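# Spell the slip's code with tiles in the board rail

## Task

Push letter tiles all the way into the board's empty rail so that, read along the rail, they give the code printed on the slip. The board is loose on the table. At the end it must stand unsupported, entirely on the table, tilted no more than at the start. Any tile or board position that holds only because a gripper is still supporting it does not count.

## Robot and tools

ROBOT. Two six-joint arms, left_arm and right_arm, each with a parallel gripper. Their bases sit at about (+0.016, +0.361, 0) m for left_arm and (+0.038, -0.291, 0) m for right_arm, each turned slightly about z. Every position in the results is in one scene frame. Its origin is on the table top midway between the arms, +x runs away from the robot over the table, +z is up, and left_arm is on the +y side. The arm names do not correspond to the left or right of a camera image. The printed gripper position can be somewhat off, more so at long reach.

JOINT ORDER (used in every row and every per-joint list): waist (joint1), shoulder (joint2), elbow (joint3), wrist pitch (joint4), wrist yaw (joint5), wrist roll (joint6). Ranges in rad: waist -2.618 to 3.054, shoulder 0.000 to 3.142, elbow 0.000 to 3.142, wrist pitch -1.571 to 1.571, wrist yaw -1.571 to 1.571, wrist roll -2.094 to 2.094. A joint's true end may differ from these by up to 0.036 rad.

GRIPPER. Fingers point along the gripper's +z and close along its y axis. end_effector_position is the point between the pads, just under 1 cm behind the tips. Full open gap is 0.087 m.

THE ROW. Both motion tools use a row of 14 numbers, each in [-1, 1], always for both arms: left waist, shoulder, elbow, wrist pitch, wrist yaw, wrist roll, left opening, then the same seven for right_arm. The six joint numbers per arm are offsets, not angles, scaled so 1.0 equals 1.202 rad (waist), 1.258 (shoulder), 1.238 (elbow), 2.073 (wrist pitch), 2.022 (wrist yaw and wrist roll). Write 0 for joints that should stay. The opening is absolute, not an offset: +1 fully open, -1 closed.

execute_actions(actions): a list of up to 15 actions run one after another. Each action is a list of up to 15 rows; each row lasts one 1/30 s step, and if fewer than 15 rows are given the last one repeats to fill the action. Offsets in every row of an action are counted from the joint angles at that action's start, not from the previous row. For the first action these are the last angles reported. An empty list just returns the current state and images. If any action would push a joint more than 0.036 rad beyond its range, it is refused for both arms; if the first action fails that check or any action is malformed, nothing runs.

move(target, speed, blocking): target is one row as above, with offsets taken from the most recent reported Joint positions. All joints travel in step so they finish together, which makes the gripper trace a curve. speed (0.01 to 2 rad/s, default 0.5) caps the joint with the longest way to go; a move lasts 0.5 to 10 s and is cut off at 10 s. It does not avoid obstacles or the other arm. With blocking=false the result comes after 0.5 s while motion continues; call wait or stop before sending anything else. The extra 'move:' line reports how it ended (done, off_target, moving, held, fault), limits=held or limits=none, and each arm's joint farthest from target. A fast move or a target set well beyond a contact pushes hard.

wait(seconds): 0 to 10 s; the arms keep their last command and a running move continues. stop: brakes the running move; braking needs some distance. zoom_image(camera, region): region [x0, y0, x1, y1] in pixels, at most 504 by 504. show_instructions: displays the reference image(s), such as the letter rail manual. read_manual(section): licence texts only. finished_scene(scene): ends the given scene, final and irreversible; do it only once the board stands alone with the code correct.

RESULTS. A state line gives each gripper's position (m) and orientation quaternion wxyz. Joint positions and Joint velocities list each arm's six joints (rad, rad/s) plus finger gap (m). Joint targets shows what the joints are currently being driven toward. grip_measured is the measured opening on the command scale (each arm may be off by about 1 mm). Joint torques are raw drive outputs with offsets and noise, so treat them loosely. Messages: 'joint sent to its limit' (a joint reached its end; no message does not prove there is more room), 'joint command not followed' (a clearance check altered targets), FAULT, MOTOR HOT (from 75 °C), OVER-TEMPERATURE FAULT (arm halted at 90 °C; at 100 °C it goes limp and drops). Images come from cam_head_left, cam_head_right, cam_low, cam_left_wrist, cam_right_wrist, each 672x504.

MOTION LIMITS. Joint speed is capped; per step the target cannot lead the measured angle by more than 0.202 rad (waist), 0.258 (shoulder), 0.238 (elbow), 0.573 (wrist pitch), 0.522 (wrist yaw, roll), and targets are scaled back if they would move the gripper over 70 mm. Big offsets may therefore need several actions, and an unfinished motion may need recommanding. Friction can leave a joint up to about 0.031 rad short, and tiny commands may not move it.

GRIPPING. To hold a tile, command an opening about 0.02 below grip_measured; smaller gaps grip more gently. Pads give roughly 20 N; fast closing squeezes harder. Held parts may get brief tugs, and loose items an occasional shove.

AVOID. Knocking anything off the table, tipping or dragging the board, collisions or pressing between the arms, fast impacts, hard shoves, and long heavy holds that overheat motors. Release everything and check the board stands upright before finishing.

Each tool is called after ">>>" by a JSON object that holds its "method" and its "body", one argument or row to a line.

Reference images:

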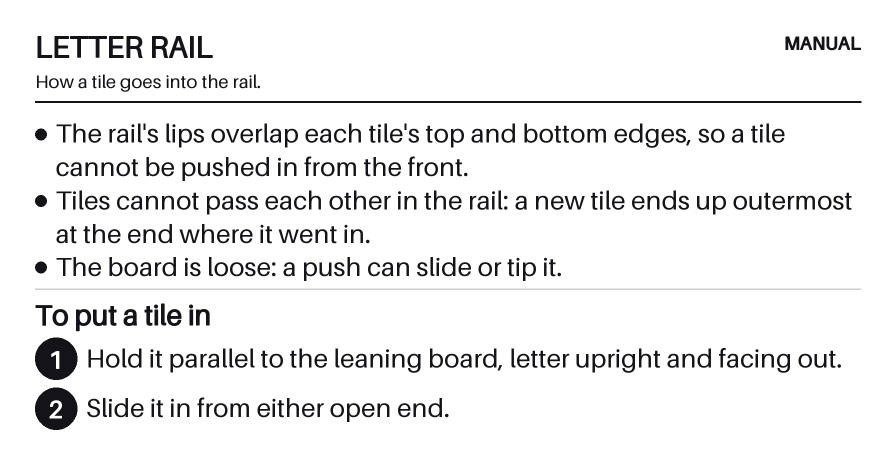

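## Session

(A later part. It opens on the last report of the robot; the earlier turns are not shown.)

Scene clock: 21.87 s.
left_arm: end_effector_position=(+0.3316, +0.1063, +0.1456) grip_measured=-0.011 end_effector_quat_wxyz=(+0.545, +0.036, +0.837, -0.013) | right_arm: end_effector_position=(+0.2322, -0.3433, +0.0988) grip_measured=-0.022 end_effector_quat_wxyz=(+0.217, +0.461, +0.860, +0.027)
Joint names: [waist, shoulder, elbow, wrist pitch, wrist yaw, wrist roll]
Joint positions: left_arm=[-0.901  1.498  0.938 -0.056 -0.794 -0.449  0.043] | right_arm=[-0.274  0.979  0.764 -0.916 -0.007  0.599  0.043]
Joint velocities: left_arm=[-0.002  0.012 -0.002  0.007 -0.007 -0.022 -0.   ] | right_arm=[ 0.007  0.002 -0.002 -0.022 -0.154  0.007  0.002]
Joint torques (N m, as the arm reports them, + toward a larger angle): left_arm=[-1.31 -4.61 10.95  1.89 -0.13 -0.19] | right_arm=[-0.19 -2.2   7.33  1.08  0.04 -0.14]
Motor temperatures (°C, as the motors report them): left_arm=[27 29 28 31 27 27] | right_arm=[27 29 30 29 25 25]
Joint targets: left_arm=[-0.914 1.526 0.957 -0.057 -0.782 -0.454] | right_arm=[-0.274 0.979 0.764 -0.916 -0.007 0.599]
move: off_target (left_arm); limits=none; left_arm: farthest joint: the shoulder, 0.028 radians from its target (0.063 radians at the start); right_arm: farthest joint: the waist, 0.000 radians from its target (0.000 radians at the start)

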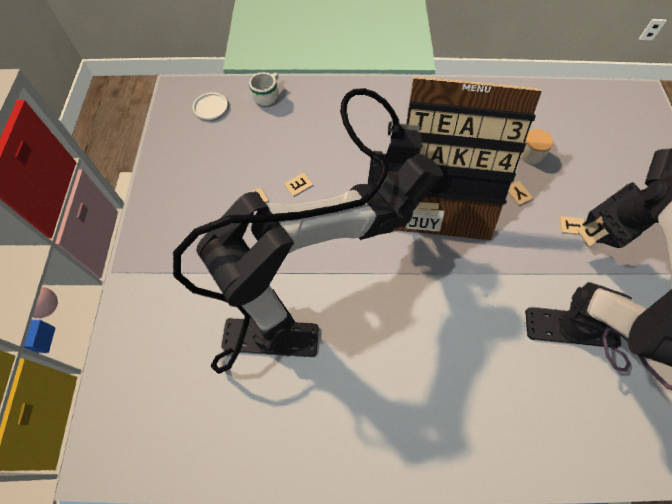

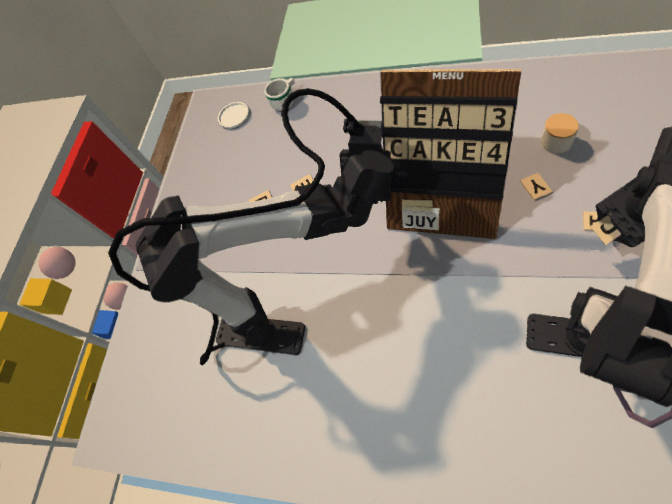

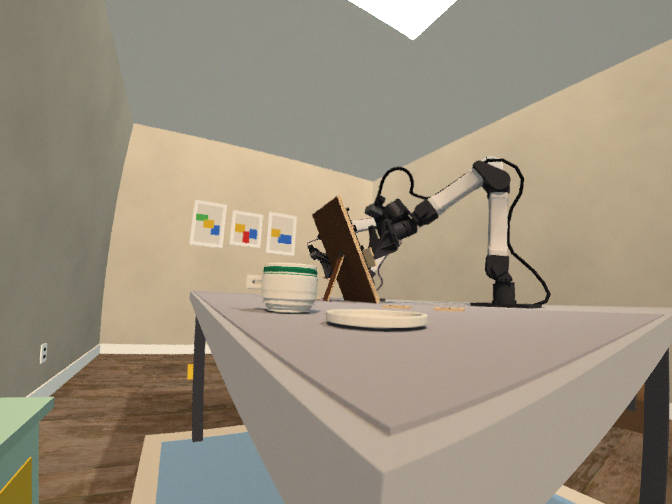

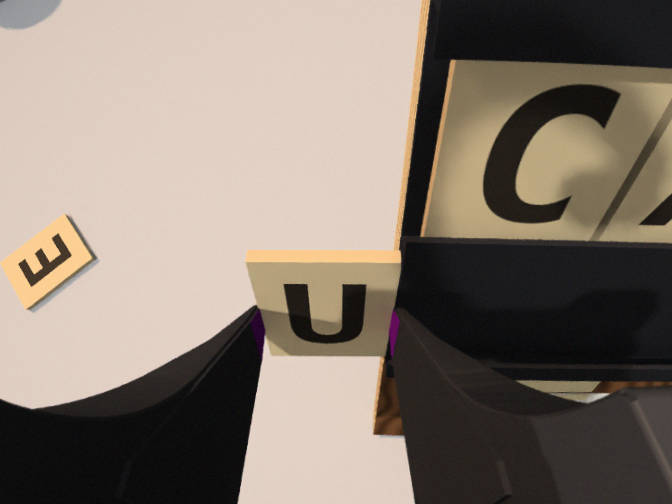

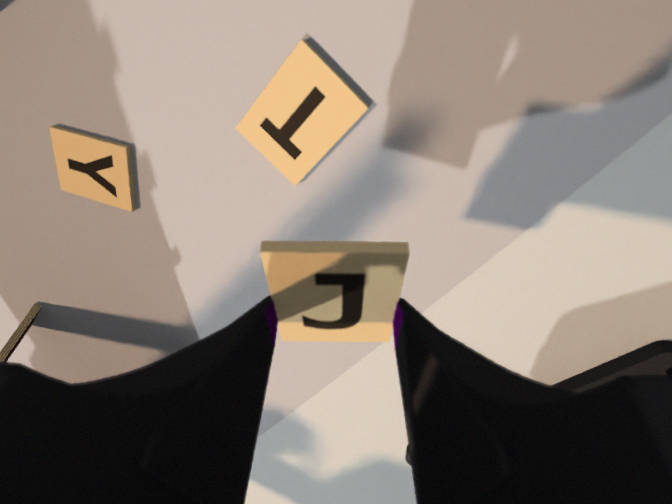

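>>> {"method": "zoom_image", "body": {
  "camera": "cam_low",
  "region": [350,230,400,280]
}}

Region (350, 230, 400, 280) of cam_low's 672x504 image, scaled by 10.080, with more detail than that image has.

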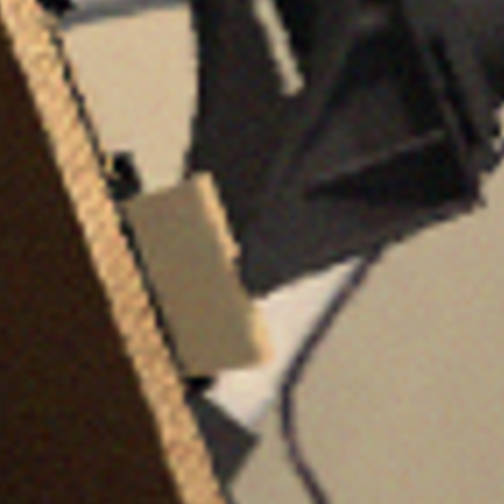

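>>> {"method": "move", "body": {
  "target": [0.010,-0.021,-0.038,0.018,0.023,0.0085,-0.12,0,0,0,0,0,0,-0.12],
  "speed": 0.08
}}

>>> {"method": "zoom_image", "body": {
  "camera": "cam_left_wrist",
  "region": [240,180,480,420]
}}

Scene clock: 23.27 s.
left_arm: end_effector_position=(+0.3298, +0.1022, +0.1447) grip_measured=-0.011 end_effector_quat_wxyz=(+0.545, +0.043, +0.837, -0.030) | right_arm: end_effector_position=(+0.2322, -0.3433, +0.0988) grip_measured=-0.022 end_effector_quat_wxyz=(+0.217, +0.461, +0.860, +0.027)
Joint names: [waist, shoulder, elbow, wrist pitch, wrist yaw, wrist roll]
Joint positions: left_arm=[-0.9    1.486  0.916 -0.021 -0.762 -0.437  0.043] | right_arm=[-0.274  0.979  0.764 -0.916 -0.007  0.599  0.043]
Joint velocities: left_arm=[ 0.007  0.002 -0.002 -0.007 -0.007 -0.007  0.   ] | right_arm=[ 0.007 -0.012  0.002  0.022  0.051  0.066 -0.001]
Joint torques (N m, as the arm reports them, + toward a larger angle): left_arm=[ 0.48 -8.02  6.59  1.96 -0.11 -0.09] | right_arm=[-0.08 -2.06  7.73  1.    0.03 -0.19]
Motor temperatures (°C, as the motors report them): left_arm=[27 29 28 31 27 27] | right_arm=[27 29 30 29 25 25]
Joint targets: left_arm=[-0.889 1.471 0.891 -0.018 -0.748 -0.431] | right_arm=[-0.274 0.979 0.764 -0.916 -0.007 0.599]
move: off_target (left_arm); limits=none; left_arm: farthest joint: the elbow, 0.025 radians from its target (0.047 radians at the start); right_arm: farthest joint: the waist, 0.000 radians from its target (0.000 radians at the start)

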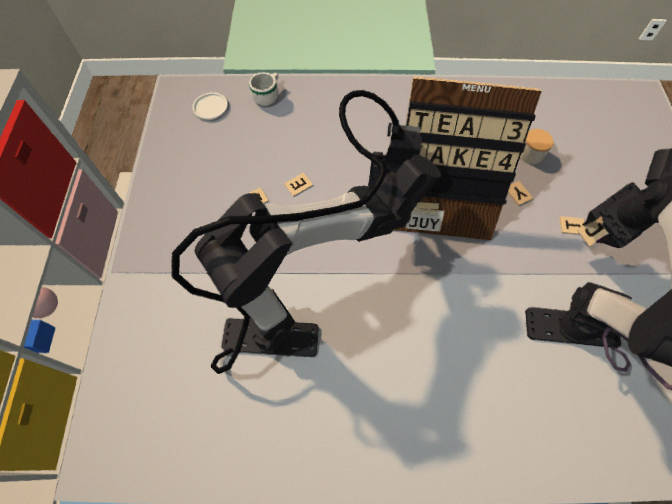

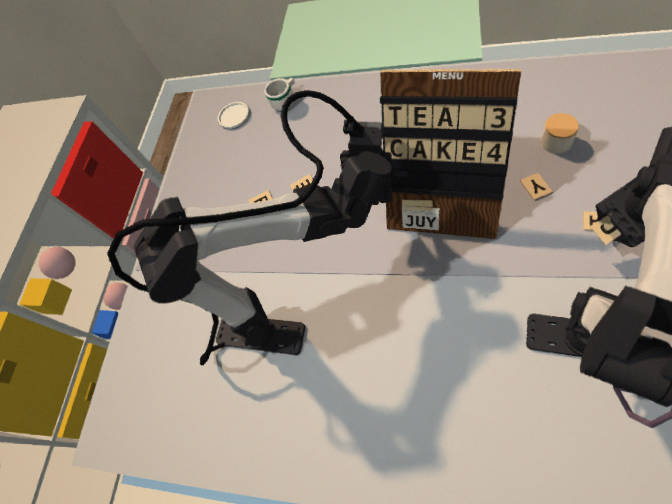

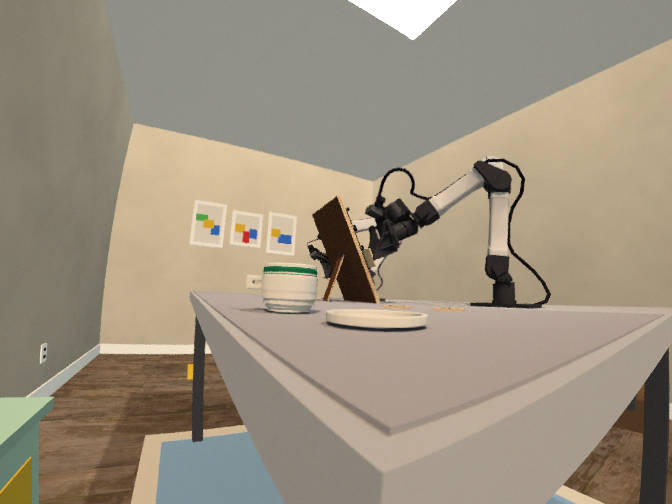

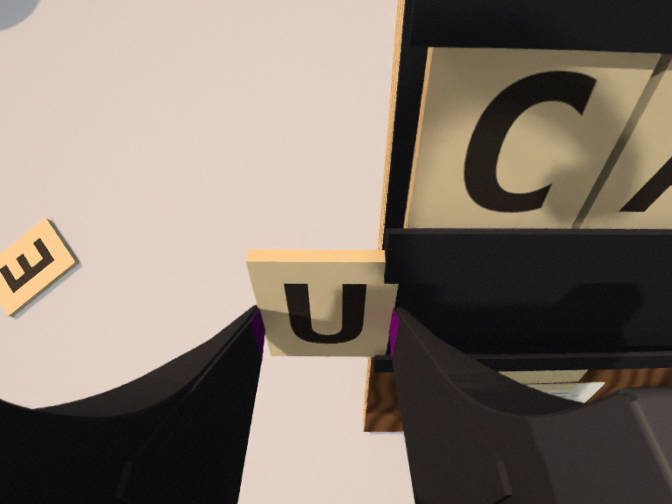

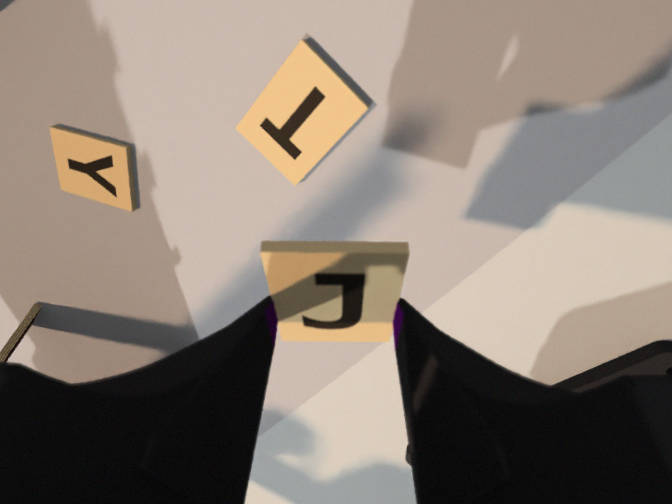

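Region (240, 180, 480, 420) of cam_left_wrist's 672x504 image, scaled by 2.100, with more detail than that image has.

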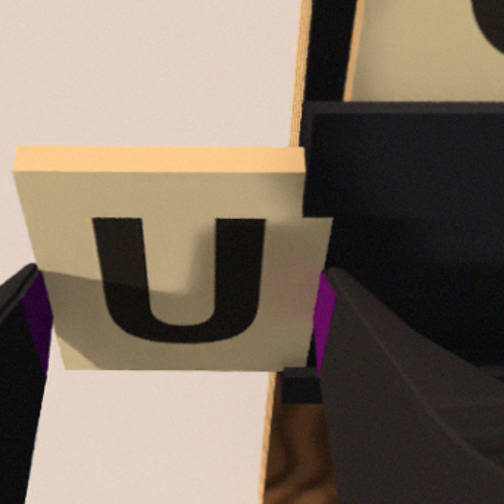

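>>> {"method": "move", "body": {
  "target": [-0.050,0.071,0.0745,-0.021,-0.021,-0.0227,-0.12,0,0,0,0,0,0,-0.12],
  "speed": 0.1
}}

Scene clock: 24.73 s.
left_arm: end_effector_position=(+0.3262, +0.0769, +0.1452) grip_measured=-0.011 end_effector_quat_wxyz=(+0.544, +0.044, +0.837, -0.035) | right_arm: end_effector_position=(+0.2322, -0.3433, +0.0988) grip_measured=-0.022 end_effector_quat_wxyz=(+0.217, +0.461, +0.860, +0.027)
Joint names: [waist, shoulder, elbow, wrist pitch, wrist yaw, wrist roll]
Joint positions: left_arm=[-0.95   1.555  0.99  -0.049 -0.792 -0.477  0.043] | right_arm=[-0.274  0.979  0.764 -0.916 -0.007  0.599  0.043]
Joint velocities: left_arm=[ 0.002 -0.027 -0.012 -0.066 -0.007  0.007  0.   ] | right_arm=[-0.007 -0.027 -0.007 -0.051 -0.037 -0.007  0.001]
Joint torques (N m, as the arm reports them, + toward a larger angle): left_arm=[-1.04 -5.8  10.87  1.76 -0.4  -0.21] | right_arm=[-0.11 -1.96  7.41  1.03  0.03 -0.11]
Motor temperatures (°C, as the motors report them): left_arm=[27 29 29 31 27 27] | right_arm=[27 29 30 29 25 25]
Joint targets: left_arm=[-0.960 1.575 1.009 -0.065 -0.804 -0.483] | right_arm=[-0.274 0.979 0.764 -0.916 -0.007 0.599]
move: done; limits=none; left_arm: farthest joint: the shoulder, 0.020 radians from its target (0.089 radians at the start); right_arm: farthest joint: the waist, 0.000 radians from its target (0.000 radians at the start)

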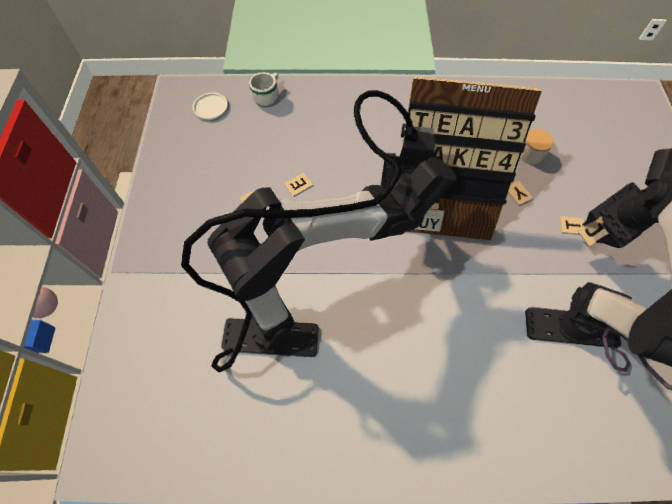

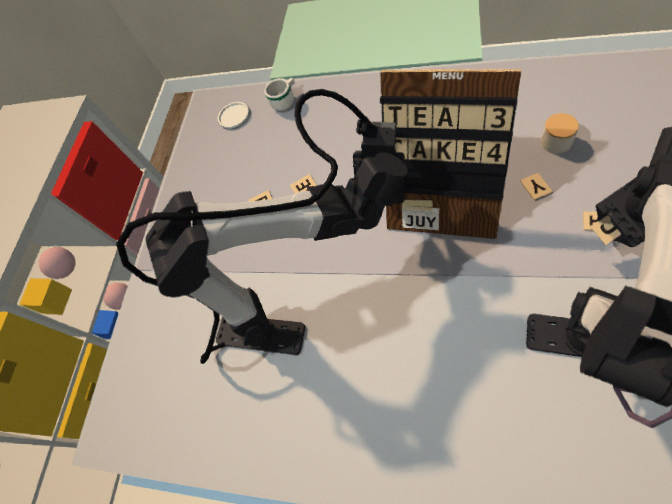

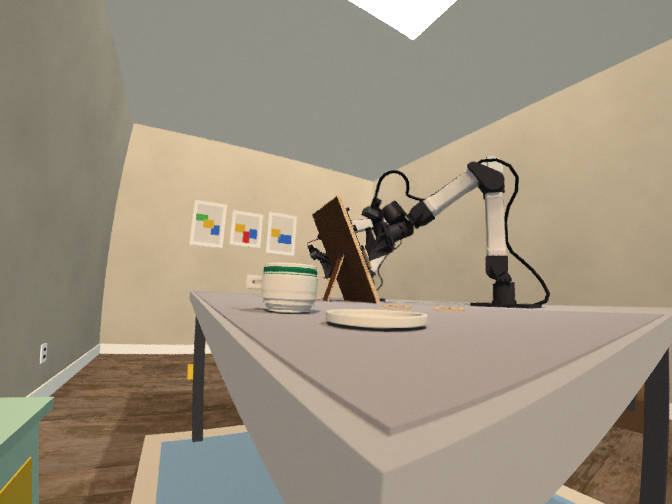

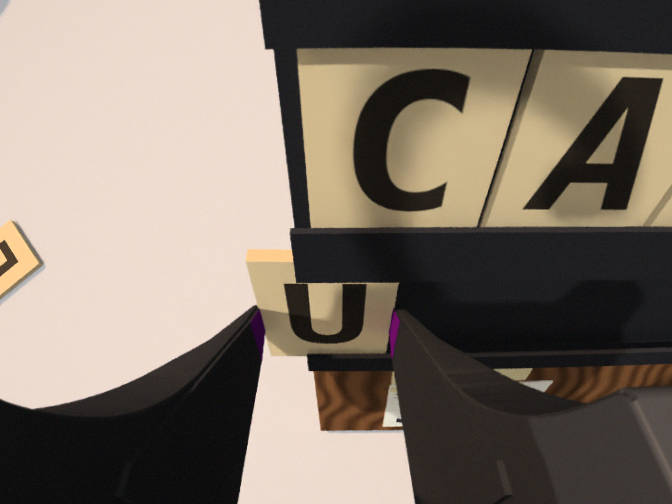

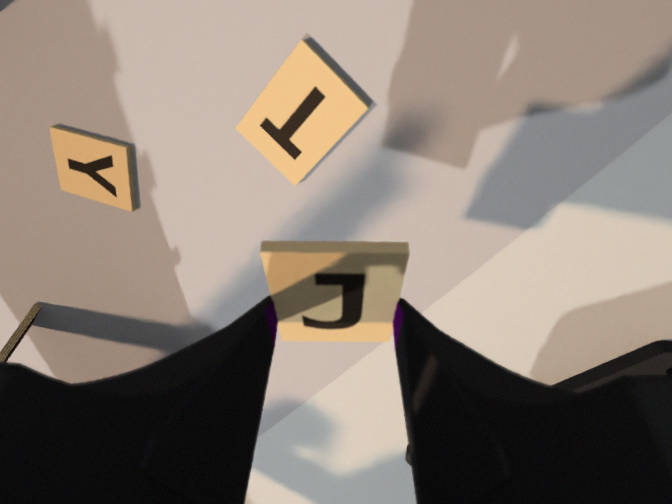

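>>> {"method": "move", "body": {
  "target": [-0.078,0.1277,0.1435,-0.040,-0.034,-0.029,-0.12,0,0,0,0,0,0,-0.12],
  "speed": 0.15
}}

>>> {"method": "move", "body": {
  "target": [-0.070,0.1434,0.184,-0.059,-0.034,-0.0394,-0.12,0,0,0,0,0,0,-0.12],
  "speed": 0.18
}}

Scene clock: 26.57 s.
left_arm: end_effector_position=(+0.3199, +0.0304, +0.1447) grip_measured=-0.011 end_effector_quat_wxyz=(+0.544, +0.054, +0.837, -0.036) | right_arm: end_effector_position=(+0.2322, -0.3433, +0.0988) grip_measured=-0.022 end_effector_quat_wxyz=(+0.217, +0.461, +0.860, +0.027)
Joint names: [waist, shoulder, elbow, wrist pitch, wrist yaw, wrist roll]
Joint positions: left_arm=[-1.033  1.695  1.149 -0.115 -0.849 -0.53   0.043] | right_arm=[-0.274  0.979  0.764 -0.916 -0.007  0.599  0.043]
Joint velocities: left_arm=[ 0.012  0.012 -0.002  0.022 -0.037 -0.022  0.001] | right_arm=[-0.002 -0.007 -0.002 -0.007  0.081 -0.066 -0.001]
Joint torques (N m, as the arm reports them, + toward a larger angle): left_arm=[-1.13 -7.22 10.85  1.67 -0.43 -0.2 ] | right_arm=[ 0.   -1.93  7.49  1.03  0.08 -0.08]
Motor temperatures (°C, as the motors report them): left_arm=[27 29 29 31 27 27] | right_arm=[27 29 30 29 25 25]
Joint targets: left_arm=[-1.044 1.716 1.168 -0.132 -0.861 -0.536] | right_arm=[-0.274 0.979 0.764 -0.916 -0.007 0.599]
move: done; limits=none; left_arm: farthest joint: the shoulder, 0.020 radians from its target (0.161 radians at the start); right_arm: farthest joint: the waist, 0.000 radians from its target (0.000 radians at the start)

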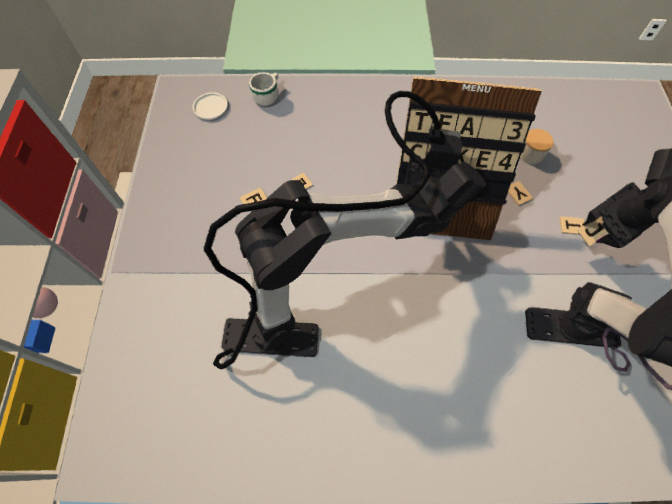

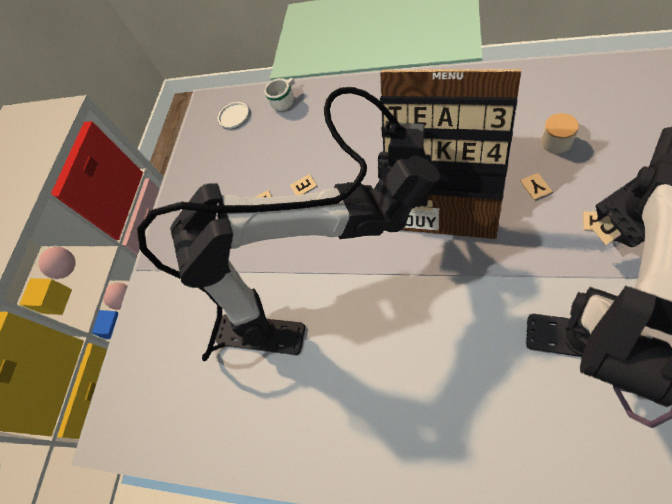

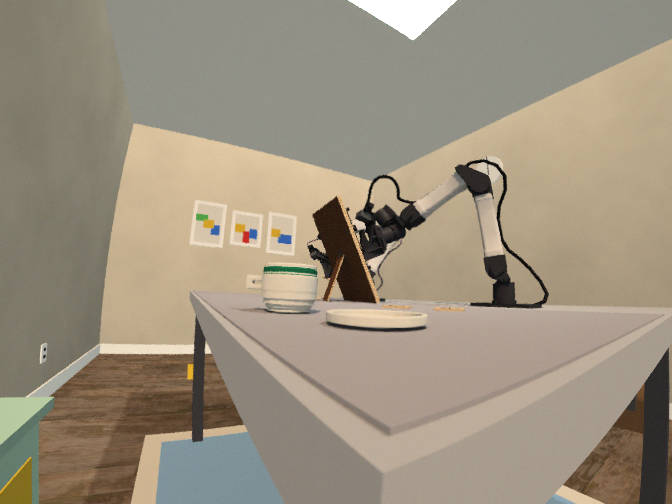

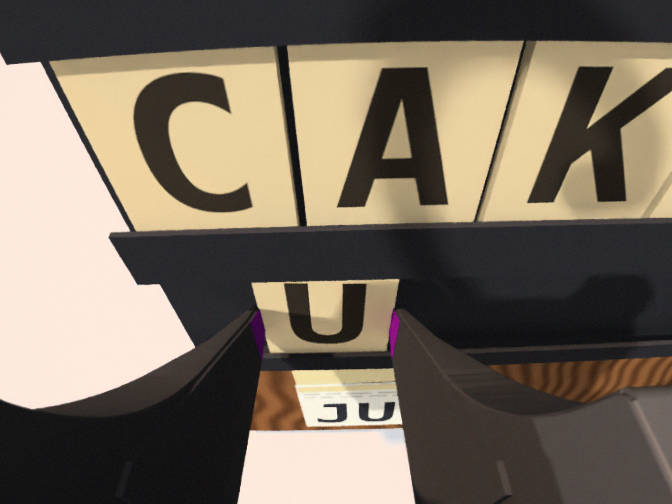

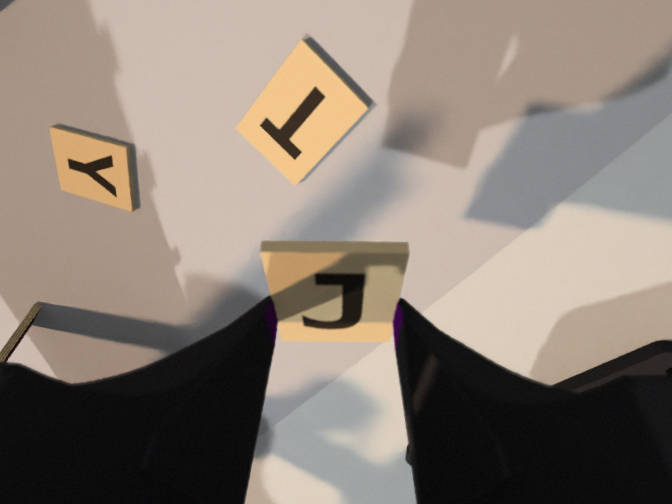

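Scene clock: 28.30 s.
left_arm: end_effector_position=(+0.3135, -0.0190, +0.1447) grip_measured=-0.011 end_effector_quat_wxyz=(+0.544, +0.053, +0.837, -0.036) | right_arm: end_effector_position=(+0.2322, -0.3433, +0.0988) grip_measured=-0.022 end_effector_quat_wxyz=(+0.217, +0.461, +0.860, +0.027)
Joint names: [waist, shoulder, elbow, wrist pitch, wrist yaw, wrist roll]
Joint positions: left_arm=[-1.106  1.855  1.358 -0.22  -0.905 -0.604  0.043] | right_arm=[-0.274  0.979  0.764 -0.916 -0.007  0.599  0.043]
Joint velocities: left_arm=[ 0.012 -0.002 -0.002 -0.081 -0.022  0.081 -0.001] | right_arm=[-0.002  0.002  0.002 -0.037 -0.022 -0.037 -0.001]
Joint torques (N m, as the arm reports them, + toward a larger angle): left_arm=[-1.21 -8.75 10.87  1.58 -0.46 -0.2 ] | right_arm=[-0.2  -2.06  7.38  1.    0.06 -0.14]
Motor temperatures (°C, as the motors report them): left_arm=[27 29 29 31 27 27] | right_arm=[27 29 31 29 25 25]
Joint targets: left_arm=[-1.117 1.876 1.377 -0.237 -0.917 -0.610] | right_arm=[-0.274 0.979 0.764 -0.916 -0.007 0.599]
move: done; limits=none; left_arm: farthest joint: the shoulder, 0.020 radians from its target (0.180 radians at the start); right_arm: farthest joint: the waist, 0.000 radians from its target (0.000 radians at the start)

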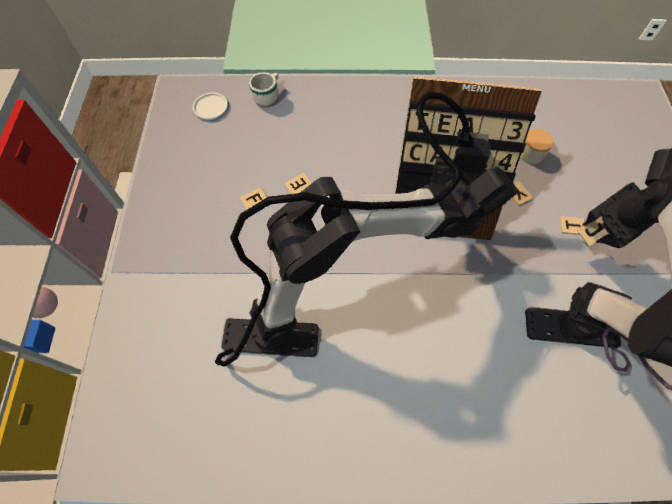

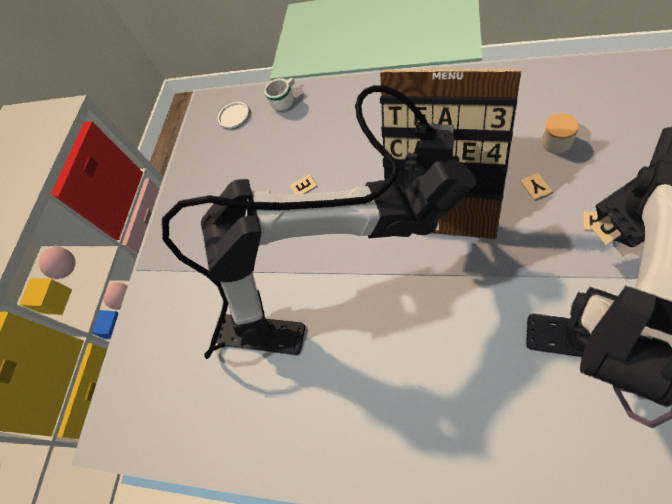

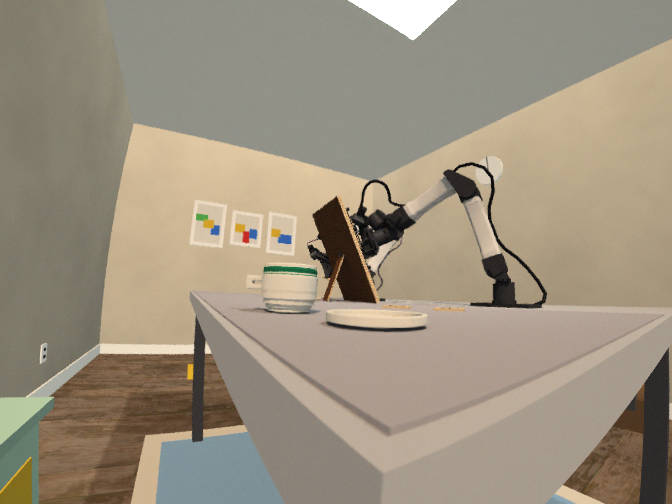

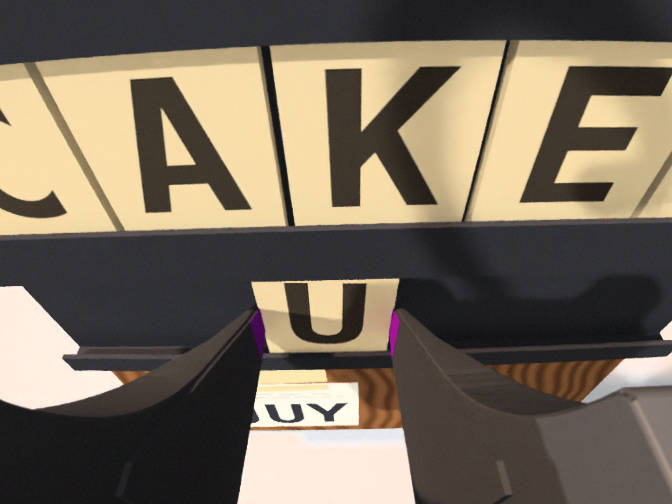

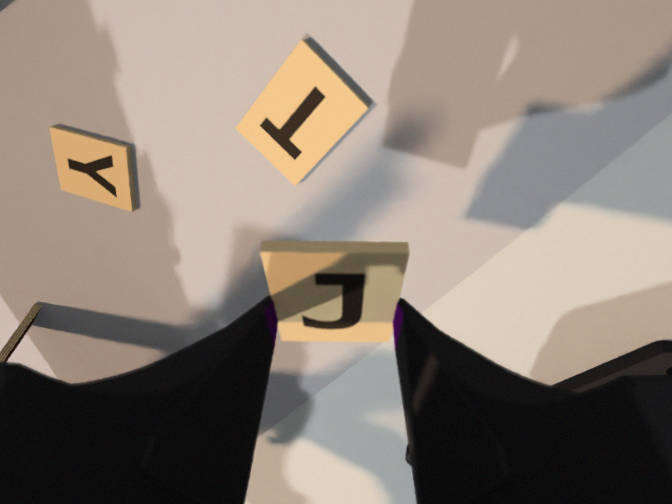

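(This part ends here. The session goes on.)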